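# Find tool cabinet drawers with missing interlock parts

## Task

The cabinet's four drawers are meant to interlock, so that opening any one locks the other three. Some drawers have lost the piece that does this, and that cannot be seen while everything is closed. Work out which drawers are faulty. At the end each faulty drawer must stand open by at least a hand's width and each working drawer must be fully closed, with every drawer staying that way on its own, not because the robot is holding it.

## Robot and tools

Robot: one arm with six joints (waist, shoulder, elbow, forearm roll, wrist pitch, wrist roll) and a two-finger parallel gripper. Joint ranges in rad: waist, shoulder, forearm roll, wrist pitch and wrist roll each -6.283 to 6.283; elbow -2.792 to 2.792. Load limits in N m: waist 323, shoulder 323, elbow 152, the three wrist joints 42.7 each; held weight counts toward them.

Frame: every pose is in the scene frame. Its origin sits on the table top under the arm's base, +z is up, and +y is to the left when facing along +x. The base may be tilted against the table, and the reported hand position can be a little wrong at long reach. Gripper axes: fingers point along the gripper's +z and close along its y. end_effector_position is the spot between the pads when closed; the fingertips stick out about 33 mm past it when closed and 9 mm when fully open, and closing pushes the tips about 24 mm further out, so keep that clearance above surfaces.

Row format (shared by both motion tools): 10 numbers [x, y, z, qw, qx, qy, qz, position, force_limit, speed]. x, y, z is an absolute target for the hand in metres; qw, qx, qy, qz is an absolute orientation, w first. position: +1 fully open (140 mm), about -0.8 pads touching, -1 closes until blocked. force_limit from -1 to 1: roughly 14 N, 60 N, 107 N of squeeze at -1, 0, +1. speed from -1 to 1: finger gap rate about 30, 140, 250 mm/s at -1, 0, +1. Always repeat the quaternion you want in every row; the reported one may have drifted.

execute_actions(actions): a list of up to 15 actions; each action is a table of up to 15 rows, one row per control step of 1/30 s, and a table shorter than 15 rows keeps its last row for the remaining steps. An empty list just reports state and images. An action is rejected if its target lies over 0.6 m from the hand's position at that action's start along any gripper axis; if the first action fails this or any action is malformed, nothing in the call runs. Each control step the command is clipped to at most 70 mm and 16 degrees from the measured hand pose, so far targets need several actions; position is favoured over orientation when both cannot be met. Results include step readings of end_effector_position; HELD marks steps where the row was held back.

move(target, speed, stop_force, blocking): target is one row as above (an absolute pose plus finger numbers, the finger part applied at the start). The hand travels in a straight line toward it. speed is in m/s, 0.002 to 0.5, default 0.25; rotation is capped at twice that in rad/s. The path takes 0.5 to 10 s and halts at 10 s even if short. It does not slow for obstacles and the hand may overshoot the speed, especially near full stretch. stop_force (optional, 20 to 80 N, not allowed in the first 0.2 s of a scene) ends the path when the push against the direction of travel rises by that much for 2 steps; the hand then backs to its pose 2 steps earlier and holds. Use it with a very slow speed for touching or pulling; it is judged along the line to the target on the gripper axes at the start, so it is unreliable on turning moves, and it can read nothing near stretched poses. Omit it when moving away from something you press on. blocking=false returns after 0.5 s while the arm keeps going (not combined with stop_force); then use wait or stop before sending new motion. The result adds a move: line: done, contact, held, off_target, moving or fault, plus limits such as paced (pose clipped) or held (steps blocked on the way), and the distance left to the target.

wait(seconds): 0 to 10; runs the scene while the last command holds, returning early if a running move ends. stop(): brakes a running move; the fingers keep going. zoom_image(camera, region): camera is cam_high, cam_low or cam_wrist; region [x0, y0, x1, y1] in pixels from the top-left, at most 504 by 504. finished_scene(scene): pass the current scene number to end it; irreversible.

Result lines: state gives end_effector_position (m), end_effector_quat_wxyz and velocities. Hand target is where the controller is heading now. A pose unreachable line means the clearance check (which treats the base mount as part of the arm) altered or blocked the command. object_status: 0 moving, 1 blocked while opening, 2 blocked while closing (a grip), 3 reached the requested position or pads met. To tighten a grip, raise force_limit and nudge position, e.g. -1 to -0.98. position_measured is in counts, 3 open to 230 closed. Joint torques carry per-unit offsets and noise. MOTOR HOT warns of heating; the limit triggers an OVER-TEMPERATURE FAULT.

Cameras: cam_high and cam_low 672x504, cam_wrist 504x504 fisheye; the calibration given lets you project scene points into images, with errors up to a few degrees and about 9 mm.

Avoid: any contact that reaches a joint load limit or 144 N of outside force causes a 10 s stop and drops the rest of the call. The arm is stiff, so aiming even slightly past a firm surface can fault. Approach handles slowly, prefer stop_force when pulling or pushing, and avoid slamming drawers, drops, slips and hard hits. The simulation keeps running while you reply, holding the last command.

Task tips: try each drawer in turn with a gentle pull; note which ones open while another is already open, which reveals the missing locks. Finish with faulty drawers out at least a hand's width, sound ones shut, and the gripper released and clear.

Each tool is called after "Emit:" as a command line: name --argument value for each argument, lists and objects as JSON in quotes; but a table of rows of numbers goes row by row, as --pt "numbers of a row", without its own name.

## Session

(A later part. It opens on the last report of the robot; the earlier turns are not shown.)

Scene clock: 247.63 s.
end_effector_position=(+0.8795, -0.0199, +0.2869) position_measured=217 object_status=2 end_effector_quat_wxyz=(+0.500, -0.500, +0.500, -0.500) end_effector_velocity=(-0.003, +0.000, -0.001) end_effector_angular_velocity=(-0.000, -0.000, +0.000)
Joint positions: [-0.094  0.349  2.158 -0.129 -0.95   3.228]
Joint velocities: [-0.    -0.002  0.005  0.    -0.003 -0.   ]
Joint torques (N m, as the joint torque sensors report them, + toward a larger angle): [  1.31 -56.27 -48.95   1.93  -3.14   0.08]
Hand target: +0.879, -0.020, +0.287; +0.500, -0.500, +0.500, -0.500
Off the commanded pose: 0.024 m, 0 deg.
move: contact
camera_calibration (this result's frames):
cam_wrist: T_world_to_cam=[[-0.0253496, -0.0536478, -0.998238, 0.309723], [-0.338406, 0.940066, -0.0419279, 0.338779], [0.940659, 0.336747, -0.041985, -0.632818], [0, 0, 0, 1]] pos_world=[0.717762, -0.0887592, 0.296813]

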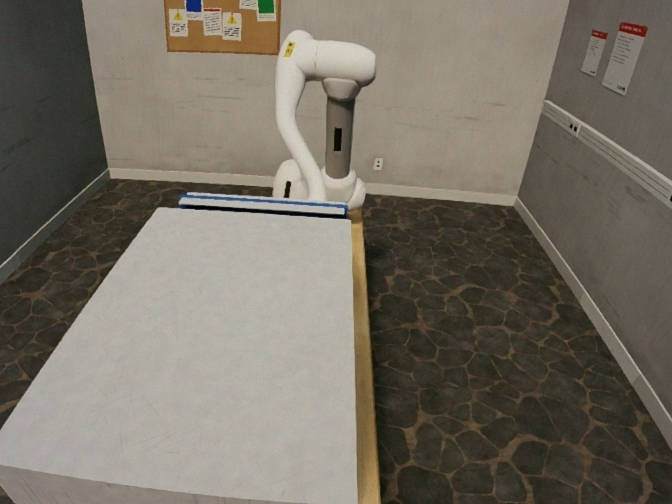

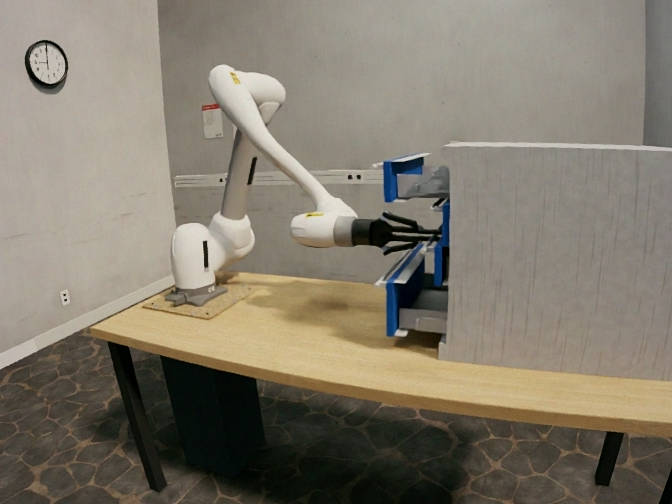

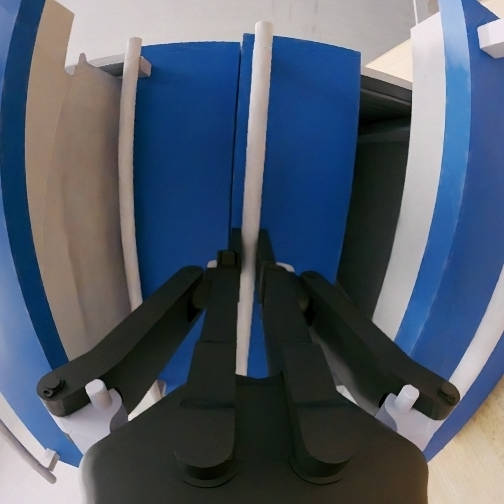

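Emit:
move --target '[0.758, -0.02, 0.2863, 0.5, -0.5, 0.5, -0.5, -1, 0, -0.3]' --speed 0.05

Emit:
execute_actions --actions '[[[0.758, -0.02, 0.2863, 0.5, -0.5, 0.5, -0.5, -0.2, 0, 0]]]'

Emit:
move --target '[0.715, -0.02, 0.2865, 0.5, -0.5, 0.5, -0.5, -0.2, 0, 0]' --speed 0.1

Emit:
move --target '[0.715, -0.02, 0.487, 0.5, -0.5, 0.5, -0.5, -0.2, 0, 0]' --speed 0.2

Emit:
move --target '[0.764, -0.02, 0.487, 0.5, -0.5, 0.5, -0.5, -0.2, 0, 0]' --speed 0.08

Emit:
move --target '[0.90, -0.02, 0.487, 0.5, -0.5, 0.5, -0.5, -0.2, 0, 0]' --speed 0.04 --stop_force 50

Emit:
move --target '[0.92, -0.02, 0.487, 0.5, -0.5, 0.5, -0.5, -0.2, 0, 0]' --speed 0.006 --stop_force 25

Emit:
move --target '[0.80, -0.02, 0.487, 0.5, -0.5, 0.5, -0.5, -0.2, 0, 0]' --speed 0.12

Scene clock: 261.60 s.
end_effector_position=(+0.7581, -0.0200, +0.2861) position_measured=217 object_status=2 end_effector_quat_wxyz=(+0.500, -0.500, +0.500, -0.500) end_effector_velocity=(-0.001, +0.000, +0.000) end_effector_angular_velocity=(-0.000, -0.000, +0.000)
Joint positions: [-0.124  0.209  2.38  -0.158 -1.034  3.234]
Joint velocities: [-0.    -0.002  0.001 -0.001 -0.     0.   ]
Joint torques (N m, as the joint torque sensors report them, + toward a larger angle): [ -0.15 -46.93 -20.84   1.88  -3.02   0.13]
Hand target: +0.758, -0.020, +0.286; +0.500, -0.500, +0.500, -0.500
Off the commanded pose: 0.000 m, 0 deg.
move: done
camera_calibration (this result's frames):
cam_wrist: T_world_to_cam=[[-0.0253245, -0.0537688, -0.998232, 0.305886], [-0.338367, 0.940074, -0.042052, 0.297697], [0.940674, 0.336703, -0.0420005, -0.518671], [0, 0, 0, 1]] pos_world=[0.596378, -0.0887716, 0.296079]

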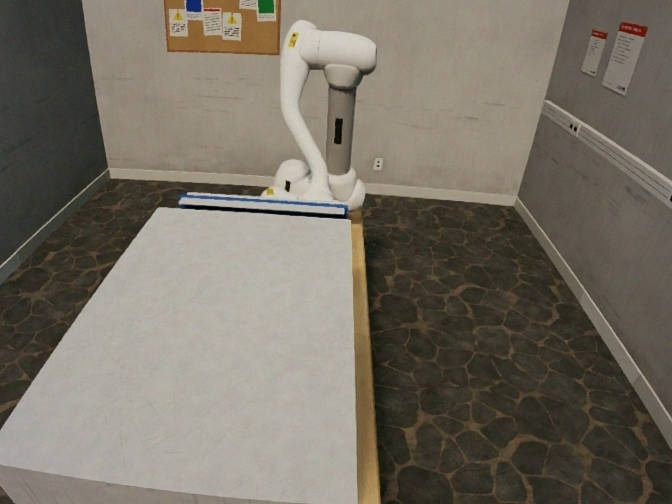

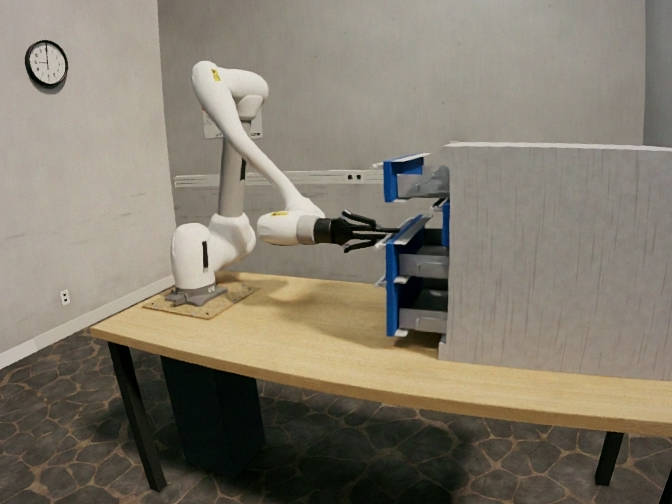

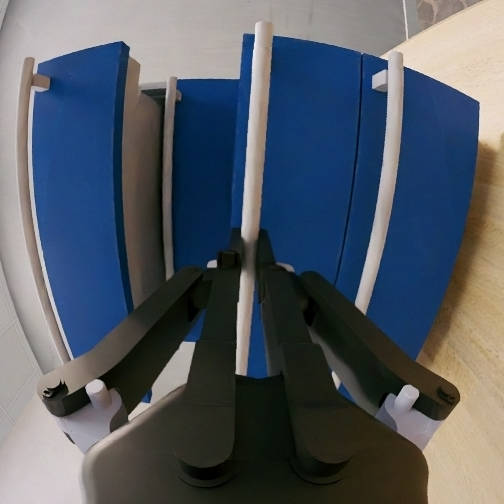

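Scene clock: 262.10 s.
end_effector_position=(+0.7580, -0.0200, +0.2862) position_measured=154 object_status=0 end_effector_quat_wxyz=(+0.500, -0.500, +0.500, -0.500) end_effector_velocity=(-0.000, +0.000, +0.000) end_effector_angular_velocity=(-0.000, -0.000, +0.000)
Joint positions: [-0.124  0.209  2.38  -0.158 -1.033  3.234]
Joint velocities: [ 0. -0. -0. -0.  0. -0.]
Joint torques (N m, as the joint torque sensors report them, + toward a larger angle): [ -0.96 -45.96 -21.51   2.16  -2.99   0.05]
Hand target: +0.758, -0.020, +0.286; +0.500, -0.500, +0.500, -0.500
Off the commanded pose: 0.000 m, 0 deg.
Step readings (end_effector_position):
0: (+0.7581, -0.0200, +0.2861)
1: (+0.7580, -0.0200, +0.2861)
2: (+0.7580, -0.0200, +0.2862)
4: (+0.7580, -0.0200, +0.2863)
8: (+0.7580, -0.0200, +0.2862)
15: end_effector_position above
camera_calibration (this result's frames):
cam_wrist: T_world_to_cam=[[-0.0254107, -0.0537214, -0.998233, 0.306076], [-0.338358, 0.940081, -0.0419787, 0.297671], [0.940674, 0.336694, -0.0420652, -0.518527], [0, 0, 0, 1]] pos_world=[0.596262, -0.0888074, 0.296219]

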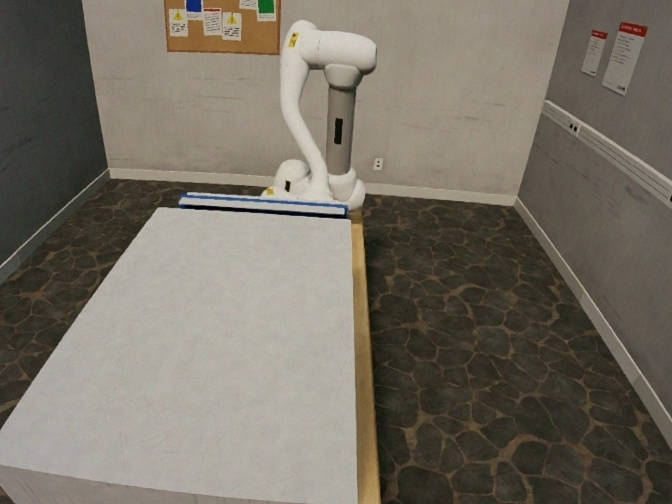

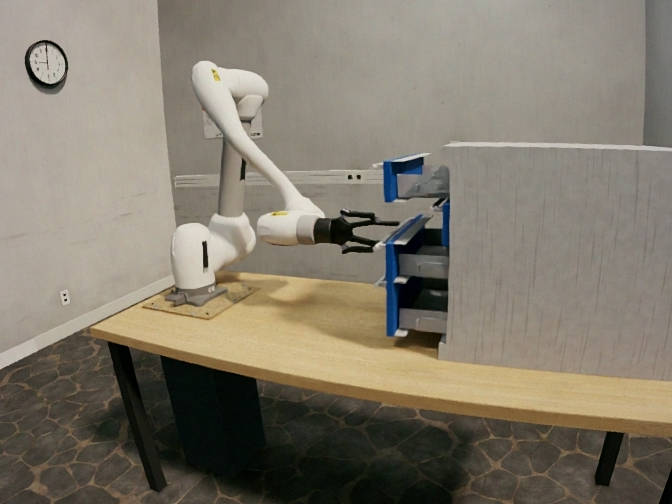

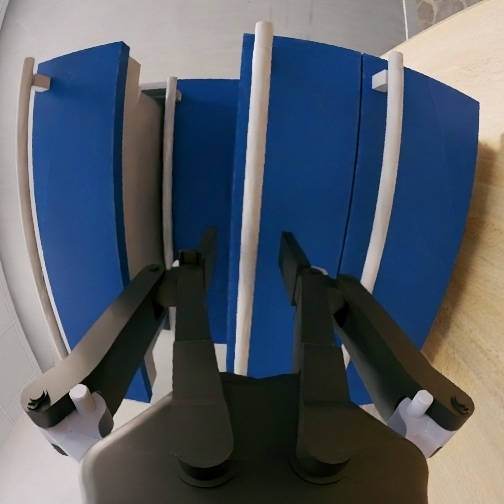

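Scene clock: 262.93 s.
end_effector_position=(+0.7151, -0.0200, +0.2864) position_measured=154 object_status=3 end_effector_quat_wxyz=(+0.500, -0.500, +0.500, -0.500) end_effector_velocity=(-0.001, -0.000, -0.001) end_effector_angular_velocity=(+0.001, +0.001, -0.000)
Joint positions: [-0.14   0.155  2.455 -0.173 -1.056  3.239]
Joint velocities: [-0.    -0.001  0.002 -0.     0.     0.001]
Joint torques (N m, as the joint torque sensors report them, + toward a larger angle): [ -1.22 -42.27 -22.11   2.07  -3.29   0.39]
Hand target: +0.715, -0.020, +0.286; +0.500, -0.500, +0.500, -0.500
Off the commanded pose: 0.000 m, 0 deg.
move: done
camera_calibration (this result's frames):
cam_wrist: T_world_to_cam=[[-0.0253407, -0.0537492, -0.998233, 0.305113], [-0.338352, 0.940081, -0.0420288, 0.28317], [0.940678, 0.336689, -0.0420084, -0.478202], [0, 0, 0, 1]] pos_world=[0.553377, -0.0887975, 0.296386]

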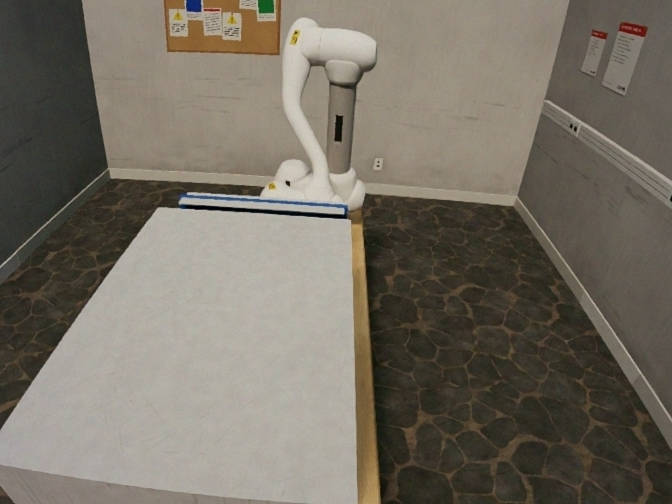

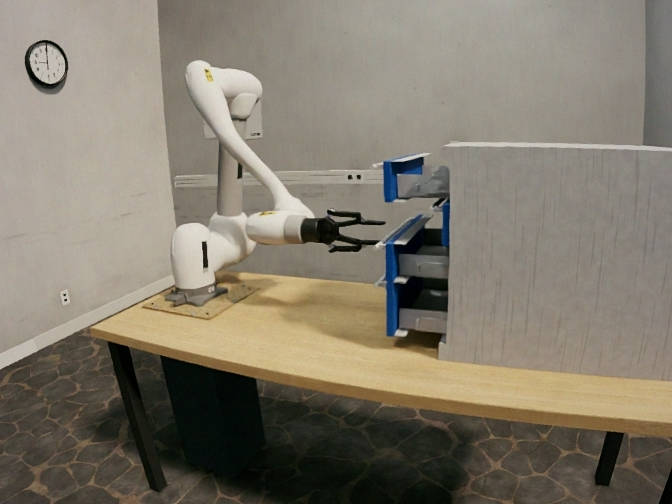

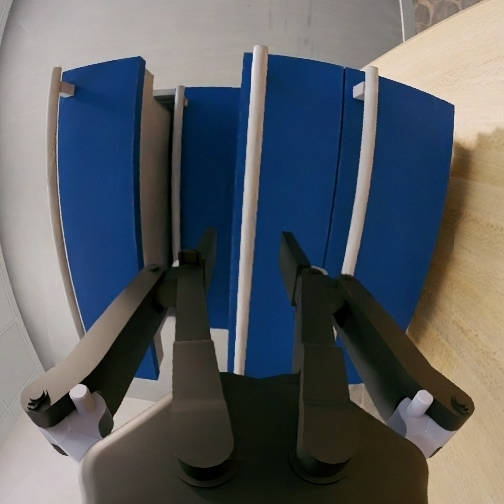

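Scene clock: 264.40 s.
end_effector_position=(+0.7147, -0.0199, +0.4869) position_measured=154 object_status=3 end_effector_quat_wxyz=(+0.500, -0.500, +0.500, -0.500) end_effector_velocity=(-0.000, +0.000, +0.001) end_effector_angular_velocity=(+0.000, +0.000, +0.002)
Joint positions: [-0.146 -0.174  2.269 -0.301 -0.554  3.411]
Joint velocities: [-0.001 -0.002 -0.001 -0.007  0.002  0.007]
Joint torques (N m, as the joint torque sensors report them, + toward a larger angle): [ -0.91 -22.09 -35.75   3.18  -2.79  -0.07]
Hand target: +0.715, -0.020, +0.487; +0.500, -0.500, +0.500, -0.500
Off the commanded pose: 0.000 m, 0 deg.
move: done
camera_calibration (this result's frames):
cam_wrist: T_world_to_cam=[[-0.0253509, -0.0538193, -0.998229, 0.50523], [-0.338267, 0.940108, -0.0420951, 0.291399], [0.940708, 0.336601, -0.0420379, -0.469442], [0, 0, 0, 1]] pos_world=[0.552987, -0.088741, 0.496867]

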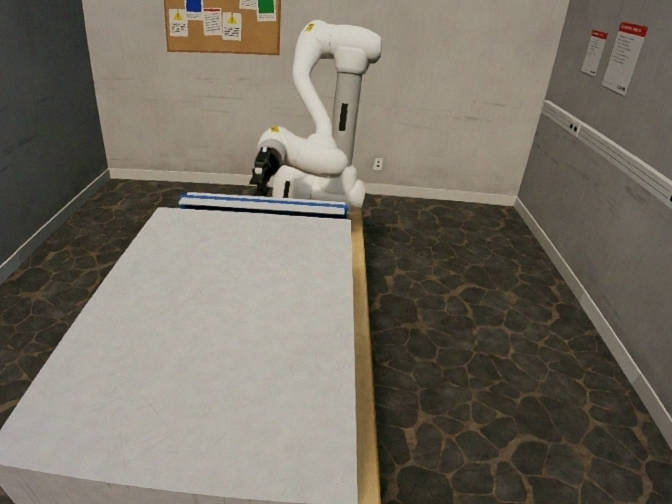

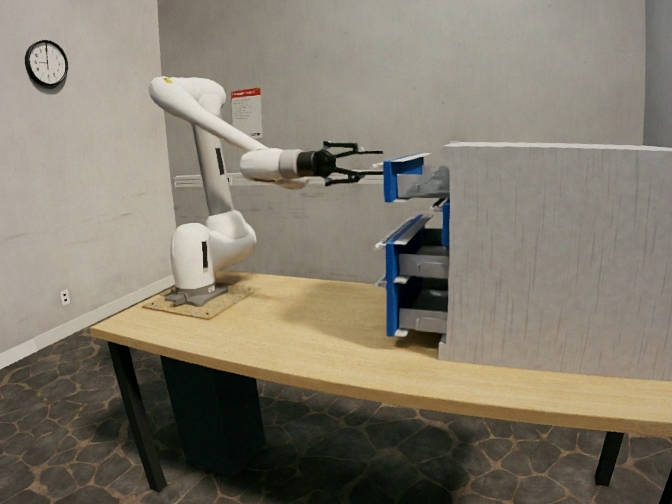

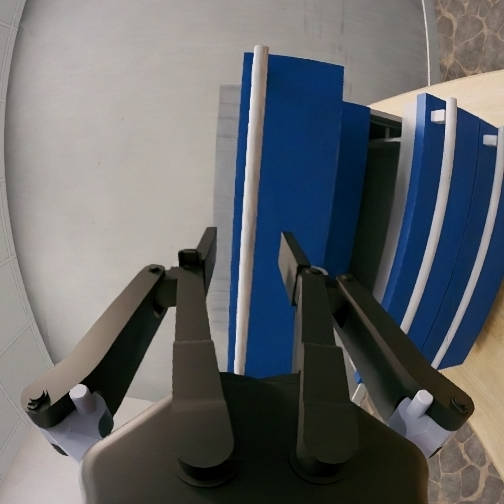

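Scene clock: 265.40 s.
end_effector_position=(+0.7639, -0.0200, +0.4871) position_measured=154 object_status=3 end_effector_quat_wxyz=(+0.500, -0.500, +0.500, -0.500) end_effector_velocity=(+0.001, -0.000, -0.000) end_effector_angular_velocity=(+0.000, +0.001, -0.000)
Joint positions: [-0.128 -0.087  2.196 -0.262 -0.563  3.376]
Joint velocities: [ 0.     0.002 -0.001  0.001  0.001 -0.001]
Joint torques (N m, as the joint torque sensors report them, + toward a larger angle): [ -0.4  -30.25 -36.54   3.55  -3.13   0.33]
Hand target: +0.764, -0.020, +0.487; +0.500, -0.500, +0.500, -0.500
Off the commanded pose: 0.000 m, 0 deg.
move: done
camera_calibration (this result's frames):
cam_wrist: T_world_to_cam=[[-0.0253023, -0.0537081, -0.998236, 0.50663], [-0.338351, 0.940082, -0.0420031, 0.308155], [0.94068, 0.336691, -0.0419584, -0.515738], [0, 0, 0, 1]] pos_world=[0.602228, -0.0888366, 0.49704]

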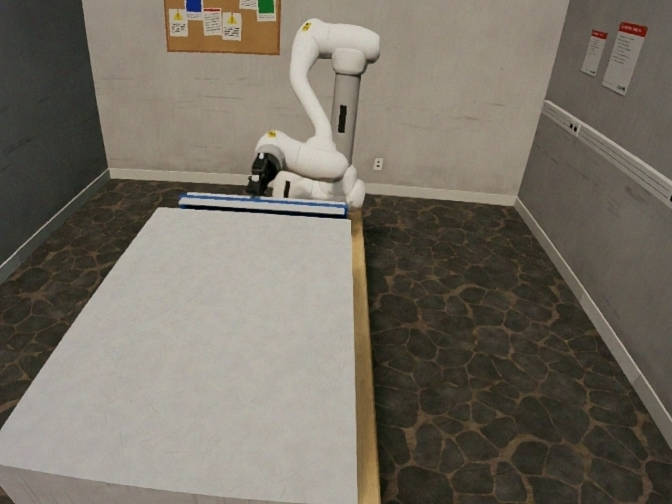

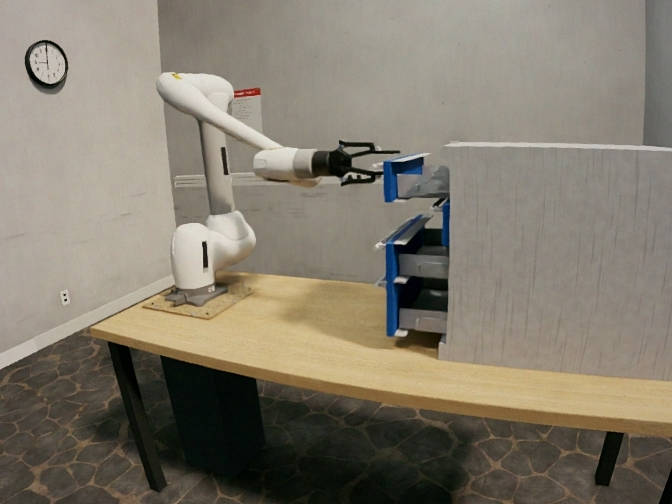

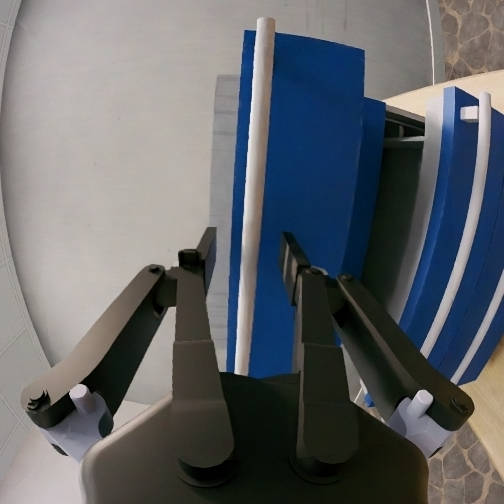

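Scene clock: 269.10 s.
end_effector_position=(+0.8999, -0.0201, +0.4872) position_measured=154 object_status=3 end_effector_quat_wxyz=(+0.500, -0.500, +0.500, -0.500) end_effector_velocity=(+0.001, -0.000, -0.001) end_effector_angular_velocity=(+0.000, +0.002, -0.000)
Joint positions: [-0.094  0.129  1.971 -0.203 -0.547  3.327]
Joint velocities: [ 0.     0.002 -0.001  0.001  0.001 -0.   ]
Joint torques (N m, as the joint torque sensors report them, + toward a larger angle): [  0.84 -46.97 -39.03   3.74  -3.19   0.24]
Hand target: +0.900, -0.020, +0.487; +0.500, -0.500, +0.500, -0.500
Off the commanded pose: 0.000 m, 0 deg.
move: done
camera_calibration (this result's frames):
cam_wrist: T_world_to_cam=[[-0.0253725, -0.0536835, -0.998236, 0.510212], [-0.338336, 0.94009, -0.0419569, 0.354162], [0.940683, 0.336674, -0.0420155, -0.643607], [0, 0, 0, 1]] pos_world=[0.738201, -0.0888686, 0.497129]

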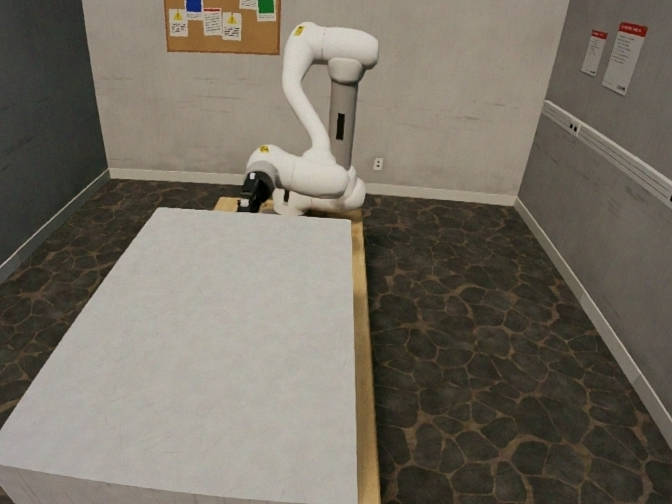

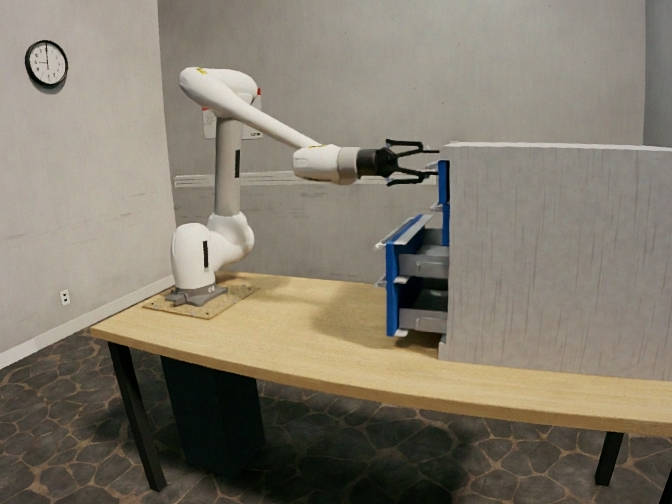

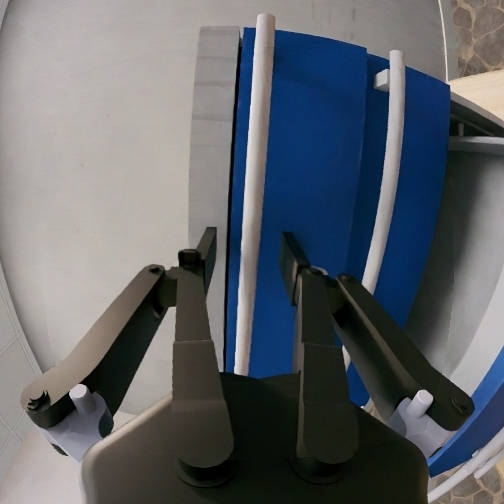

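Scene clock: 270.27 s.
end_effector_position=(+0.9049, -0.0200, +0.4872) position_measured=154 object_status=3 end_effector_quat_wxyz=(+0.500, -0.500, +0.500, -0.500) end_effector_velocity=(-0.002, +0.000, -0.002) end_effector_angular_velocity=(+0.000, +0.003, -0.000)
Joint positions: [-0.093  0.136  1.962 -0.202 -0.546  3.326]
Joint velocities: [-0.    -0.001  0.004  0.     0.001 -0.   ]
Joint torques (N m, as the joint torque sensors report them, + toward a larger angle): [  0.76 -23.91 -59.59   3.28  -1.12   0.33]
Hand target: +0.905, -0.020, +0.487; +0.500, -0.500, +0.500, -0.500
Off the commanded pose: 0.015 m, 0 deg.
move: contact
camera_calibration (this result's frames):
cam_wrist: T_world_to_cam=[[-0.0253163, -0.0536769, -0.998237, 0.510288], [-0.338328, 0.940092, -0.04197, 0.355822], [0.940688, 0.336669, -0.04196, -0.648353], [0, 0, 0, 1]] pos_world=[0.743201, -0.0888342, 0.497117]

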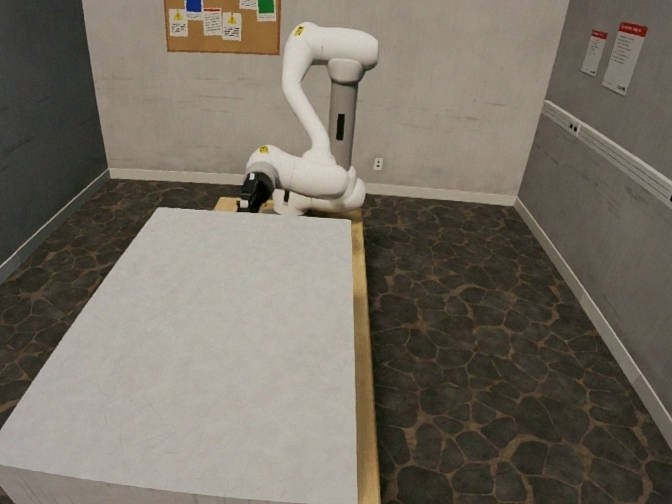

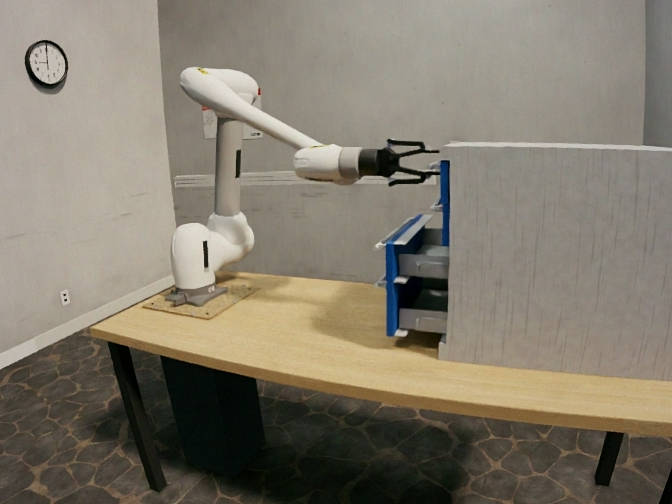

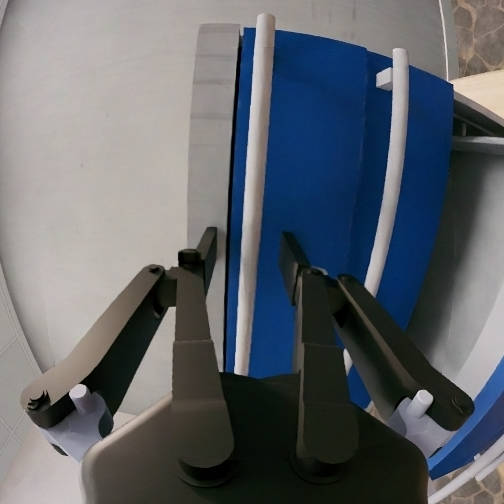

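Scene clock: 271.53 s.
end_effector_position=(+0.8001, -0.0200, +0.4868) position_measured=154 object_status=3 end_effector_quat_wxyz=(+0.500, -0.500, +0.500, -0.500) end_effector_velocity=(-0.001, +0.000, +0.000) end_effector_angular_velocity=(+0.000, -0.001, +0.000)
Joint positions: [-0.117 -0.027  2.139 -0.241 -0.564  3.357]
Joint velocities: [-0.    -0.002  0.002 -0.001 -0.001  0.001]
Joint torques (N m, as the joint torque sensors report them, + toward a larger angle): [ -0.29 -36.37 -35.48   3.34  -2.97   0.2 ]
Hand target: +0.800, -0.020, +0.487; +0.500, -0.500, +0.500, -0.500
Off the commanded pose: 0.000 m, 0 deg.
move: done
camera_calibration (this result's frames):
cam_wrist: T_world_to_cam=[[-0.0252862, -0.0537624, -0.998234, 0.507288], [-0.33837, 0.940073, -0.0420588, 0.32036], [0.940673, 0.336709, -0.0419624, -0.549798], [0, 0, 0, 1]] pos_world=[0.638408, -0.0887665, 0.496795]

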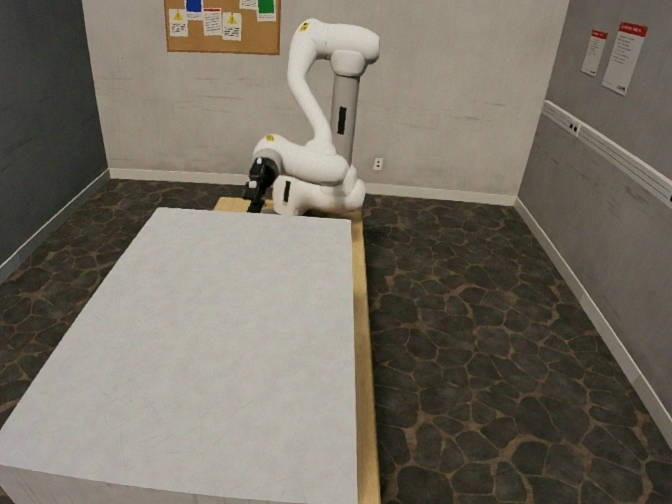

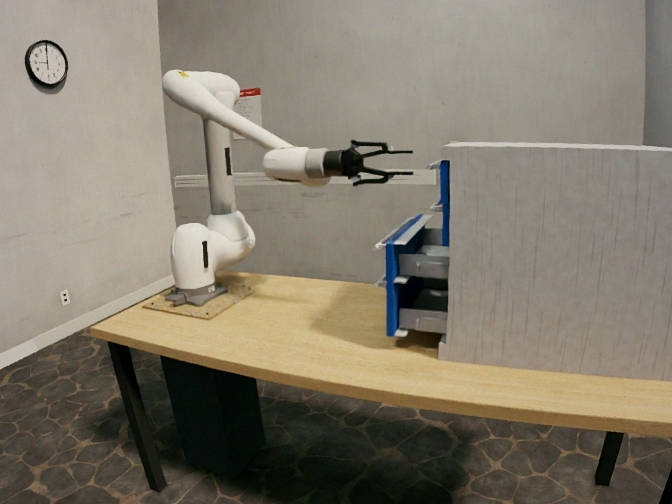

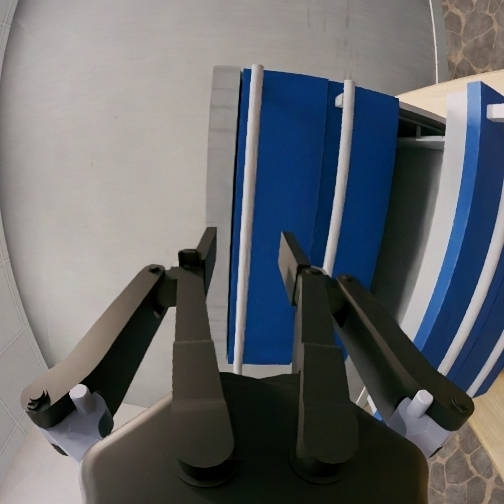

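Emit:
move --target '[0.885, -0.02, 0.442, 0.5, -0.5, 0.5, -0.5, -0.8, 0, 0]' --speed 0.08

Emit:
move --target '[0.92, -0.02, 0.442, 0.5, -0.5, 0.5, -0.5, -0.8, 0, 0]' --speed 0.008 --stop_force 25

Emit:
move --target '[0.82, -0.02, 0.442, 0.5, -0.5, 0.5, -0.5, -0.8, 0, 0]' --speed 0.12

Emit:
zoom_image --camera "cam_low" --region '[380, 140, 480, 260]'

Scene clock: 279.93 s.
end_effector_position=(+0.8850, -0.0200, +0.4422) position_measured=229 object_status=3 end_effector_quat_wxyz=(+0.500, -0.500, +0.500, -0.500) end_effector_velocity=(+0.001, +0.000, -0.000) end_effector_angular_velocity=(-0.001, -0.000, +0.001)
Joint positions: [-0.096  0.151  2.041 -0.181 -0.638  3.298]
Joint velocities: [ 0.     0.001 -0.001 -0.001 -0.001 -0.001]
Joint torques (N m, as the joint torque sensors report them, + toward a larger angle): [ -2.53 -52.29 -33.44   3.38  -3.27   0.33]
Hand target: +0.885, -0.020, +0.442; +0.500, -0.500, +0.500, -0.500
Off the commanded pose: 0.000 m, 0 deg.
move: done
camera_calibration (this result's frames):
cam_wrist: T_world_to_cam=[[-0.0252931, -0.0536964, -0.998237, 0.464853], [-0.338342, 0.940086, -0.0419956, 0.347242], [0.940683, 0.336683, -0.0419454, -0.631516], [0, 0, 0, 1]] pos_world=[0.723301, -0.0888547, 0.452127]

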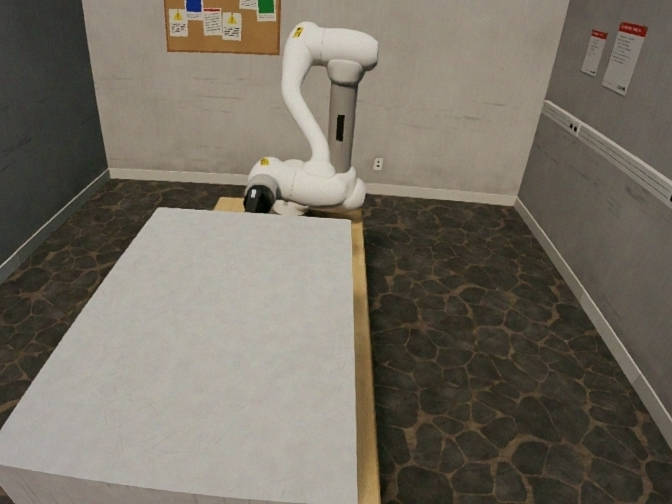

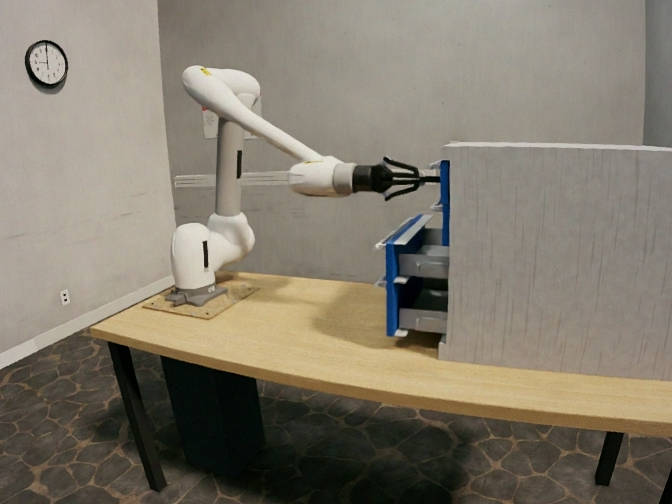

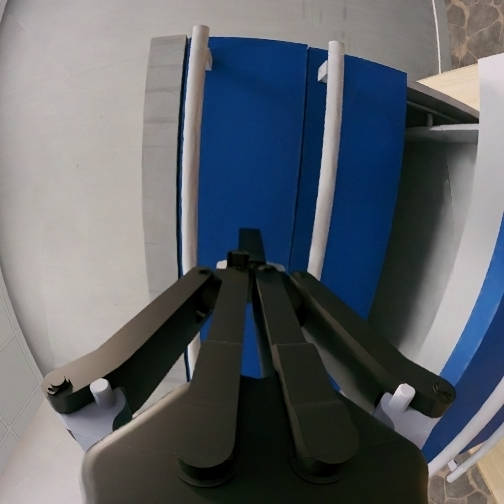

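Scene clock: 283.13 s.
end_effector_position=(+0.9078, -0.0200, +0.4420) position_measured=229 object_status=3 end_effector_quat_wxyz=(+0.500, -0.500, +0.500, -0.500) end_effector_velocity=(-0.003, +0.000, -0.001) end_effector_angular_velocity=(-0.000, +0.000, +0.001)
Joint positions: [-0.092  0.184  2.    -0.175 -0.63   3.295]
Joint velocities: [-0.    -0.003  0.006 -0.001 -0.003 -0.   ]
Joint torques (N m, as the joint torque sensors report them, + toward a larger angle): [  2.08 -38.09 -45.26   2.79  -1.62   0.41]
Hand target: +0.908, -0.020, +0.442; +0.500, -0.500, +0.500, -0.500
Off the commanded pose: 0.012 m, 0 deg.
move: contact
camera_calibration (this result's frames):
cam_wrist: T_world_to_cam=[[-0.0253512, -0.0536789, -0.998236, 0.465357], [-0.33836, 0.940081, -0.0419586, 0.354882], [0.940675, 0.3367, -0.041995, -0.652955], [0, 0, 0, 1]] pos_world=[0.746094, -0.0887887, 0.452006]

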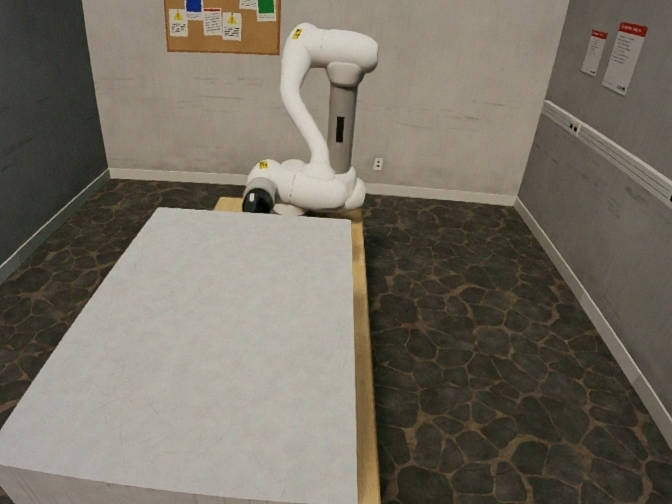

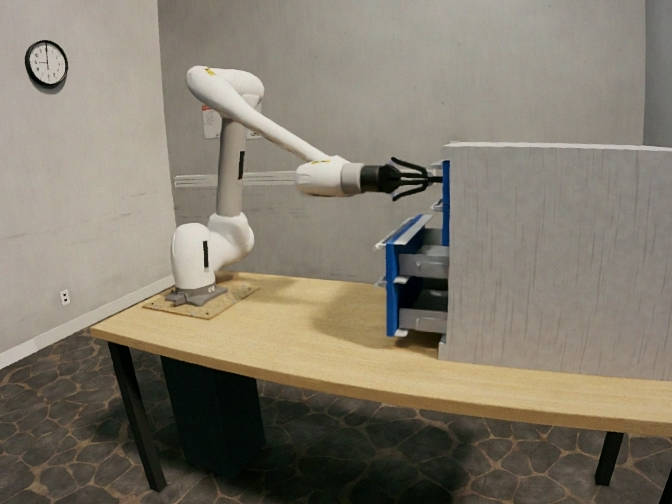

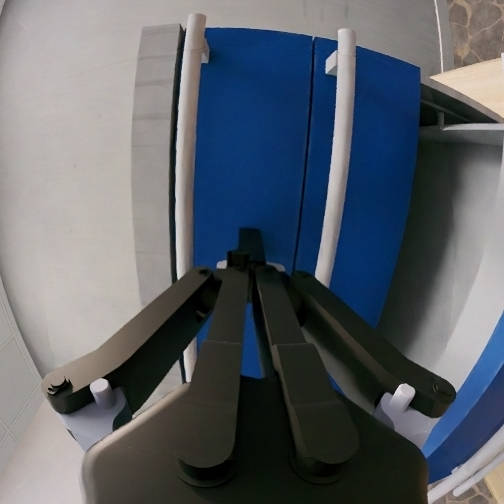

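Scene clock: 284.27 s.
end_effector_position=(+0.8201, -0.0200, +0.4418) position_measured=229 object_status=3 end_effector_quat_wxyz=(+0.500, -0.500, +0.500, -0.500) end_effector_velocity=(-0.001, -0.000, +0.000) end_effector_angular_velocity=(+0.000, -0.000, -0.000)
Joint positions: [-0.111  0.054  2.154 -0.2   -0.656  3.312]
Joint velocities: [-0.    -0.002  0.002 -0.    -0.     0.001]
Joint torques (N m, as the joint torque sensors report them, + toward a larger angle): [ -0.21 -42.55 -33.81   3.5   -3.06   0.29]
Hand target: +0.820, -0.020, +0.442; +0.500, -0.500, +0.500, -0.500
Off the commanded pose: 0.000 m, 0 deg.
move: done
camera_calibration (this result's frames):
cam_wrist: T_world_to_cam=[[-0.0253581, -0.0537535, -0.998232, 0.462934], [-0.338357, 0.940079, -0.0420267, 0.325223], [0.940676, 0.336693, -0.0420265, -0.570464], [0, 0, 0, 1]] pos_world=[0.658403, -0.0887799, 0.451809]

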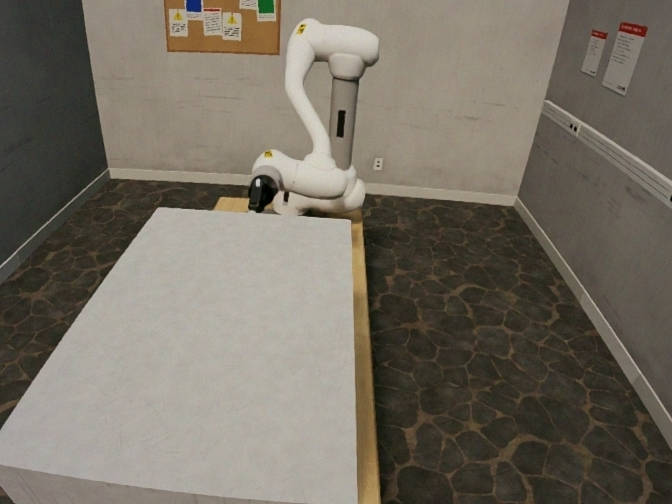

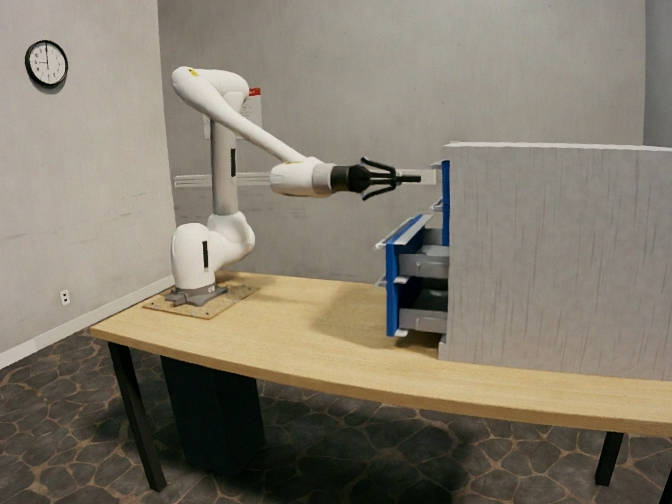

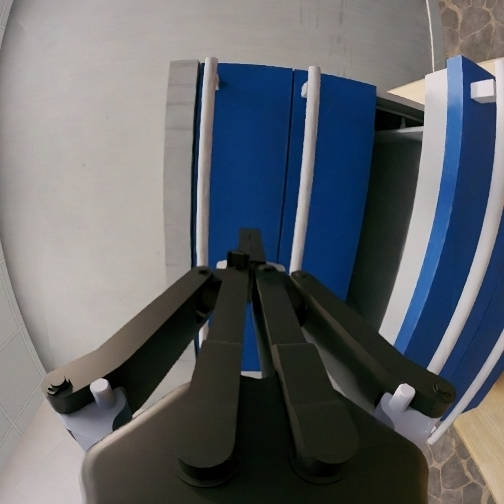

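Region (380, 140, 480, 260) of cam_low's 672x504 image, scaled by 4.200, with more detail than that image has.

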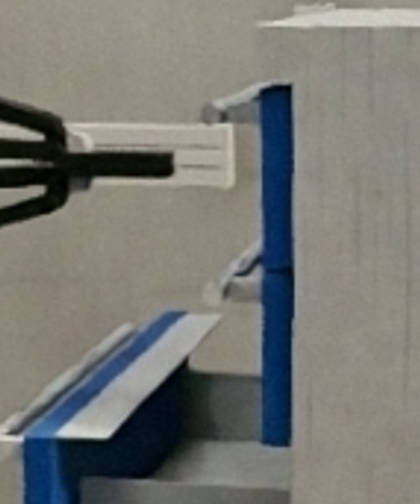

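Emit:
finished_scene --scene 1

The scene is finished: the task was done.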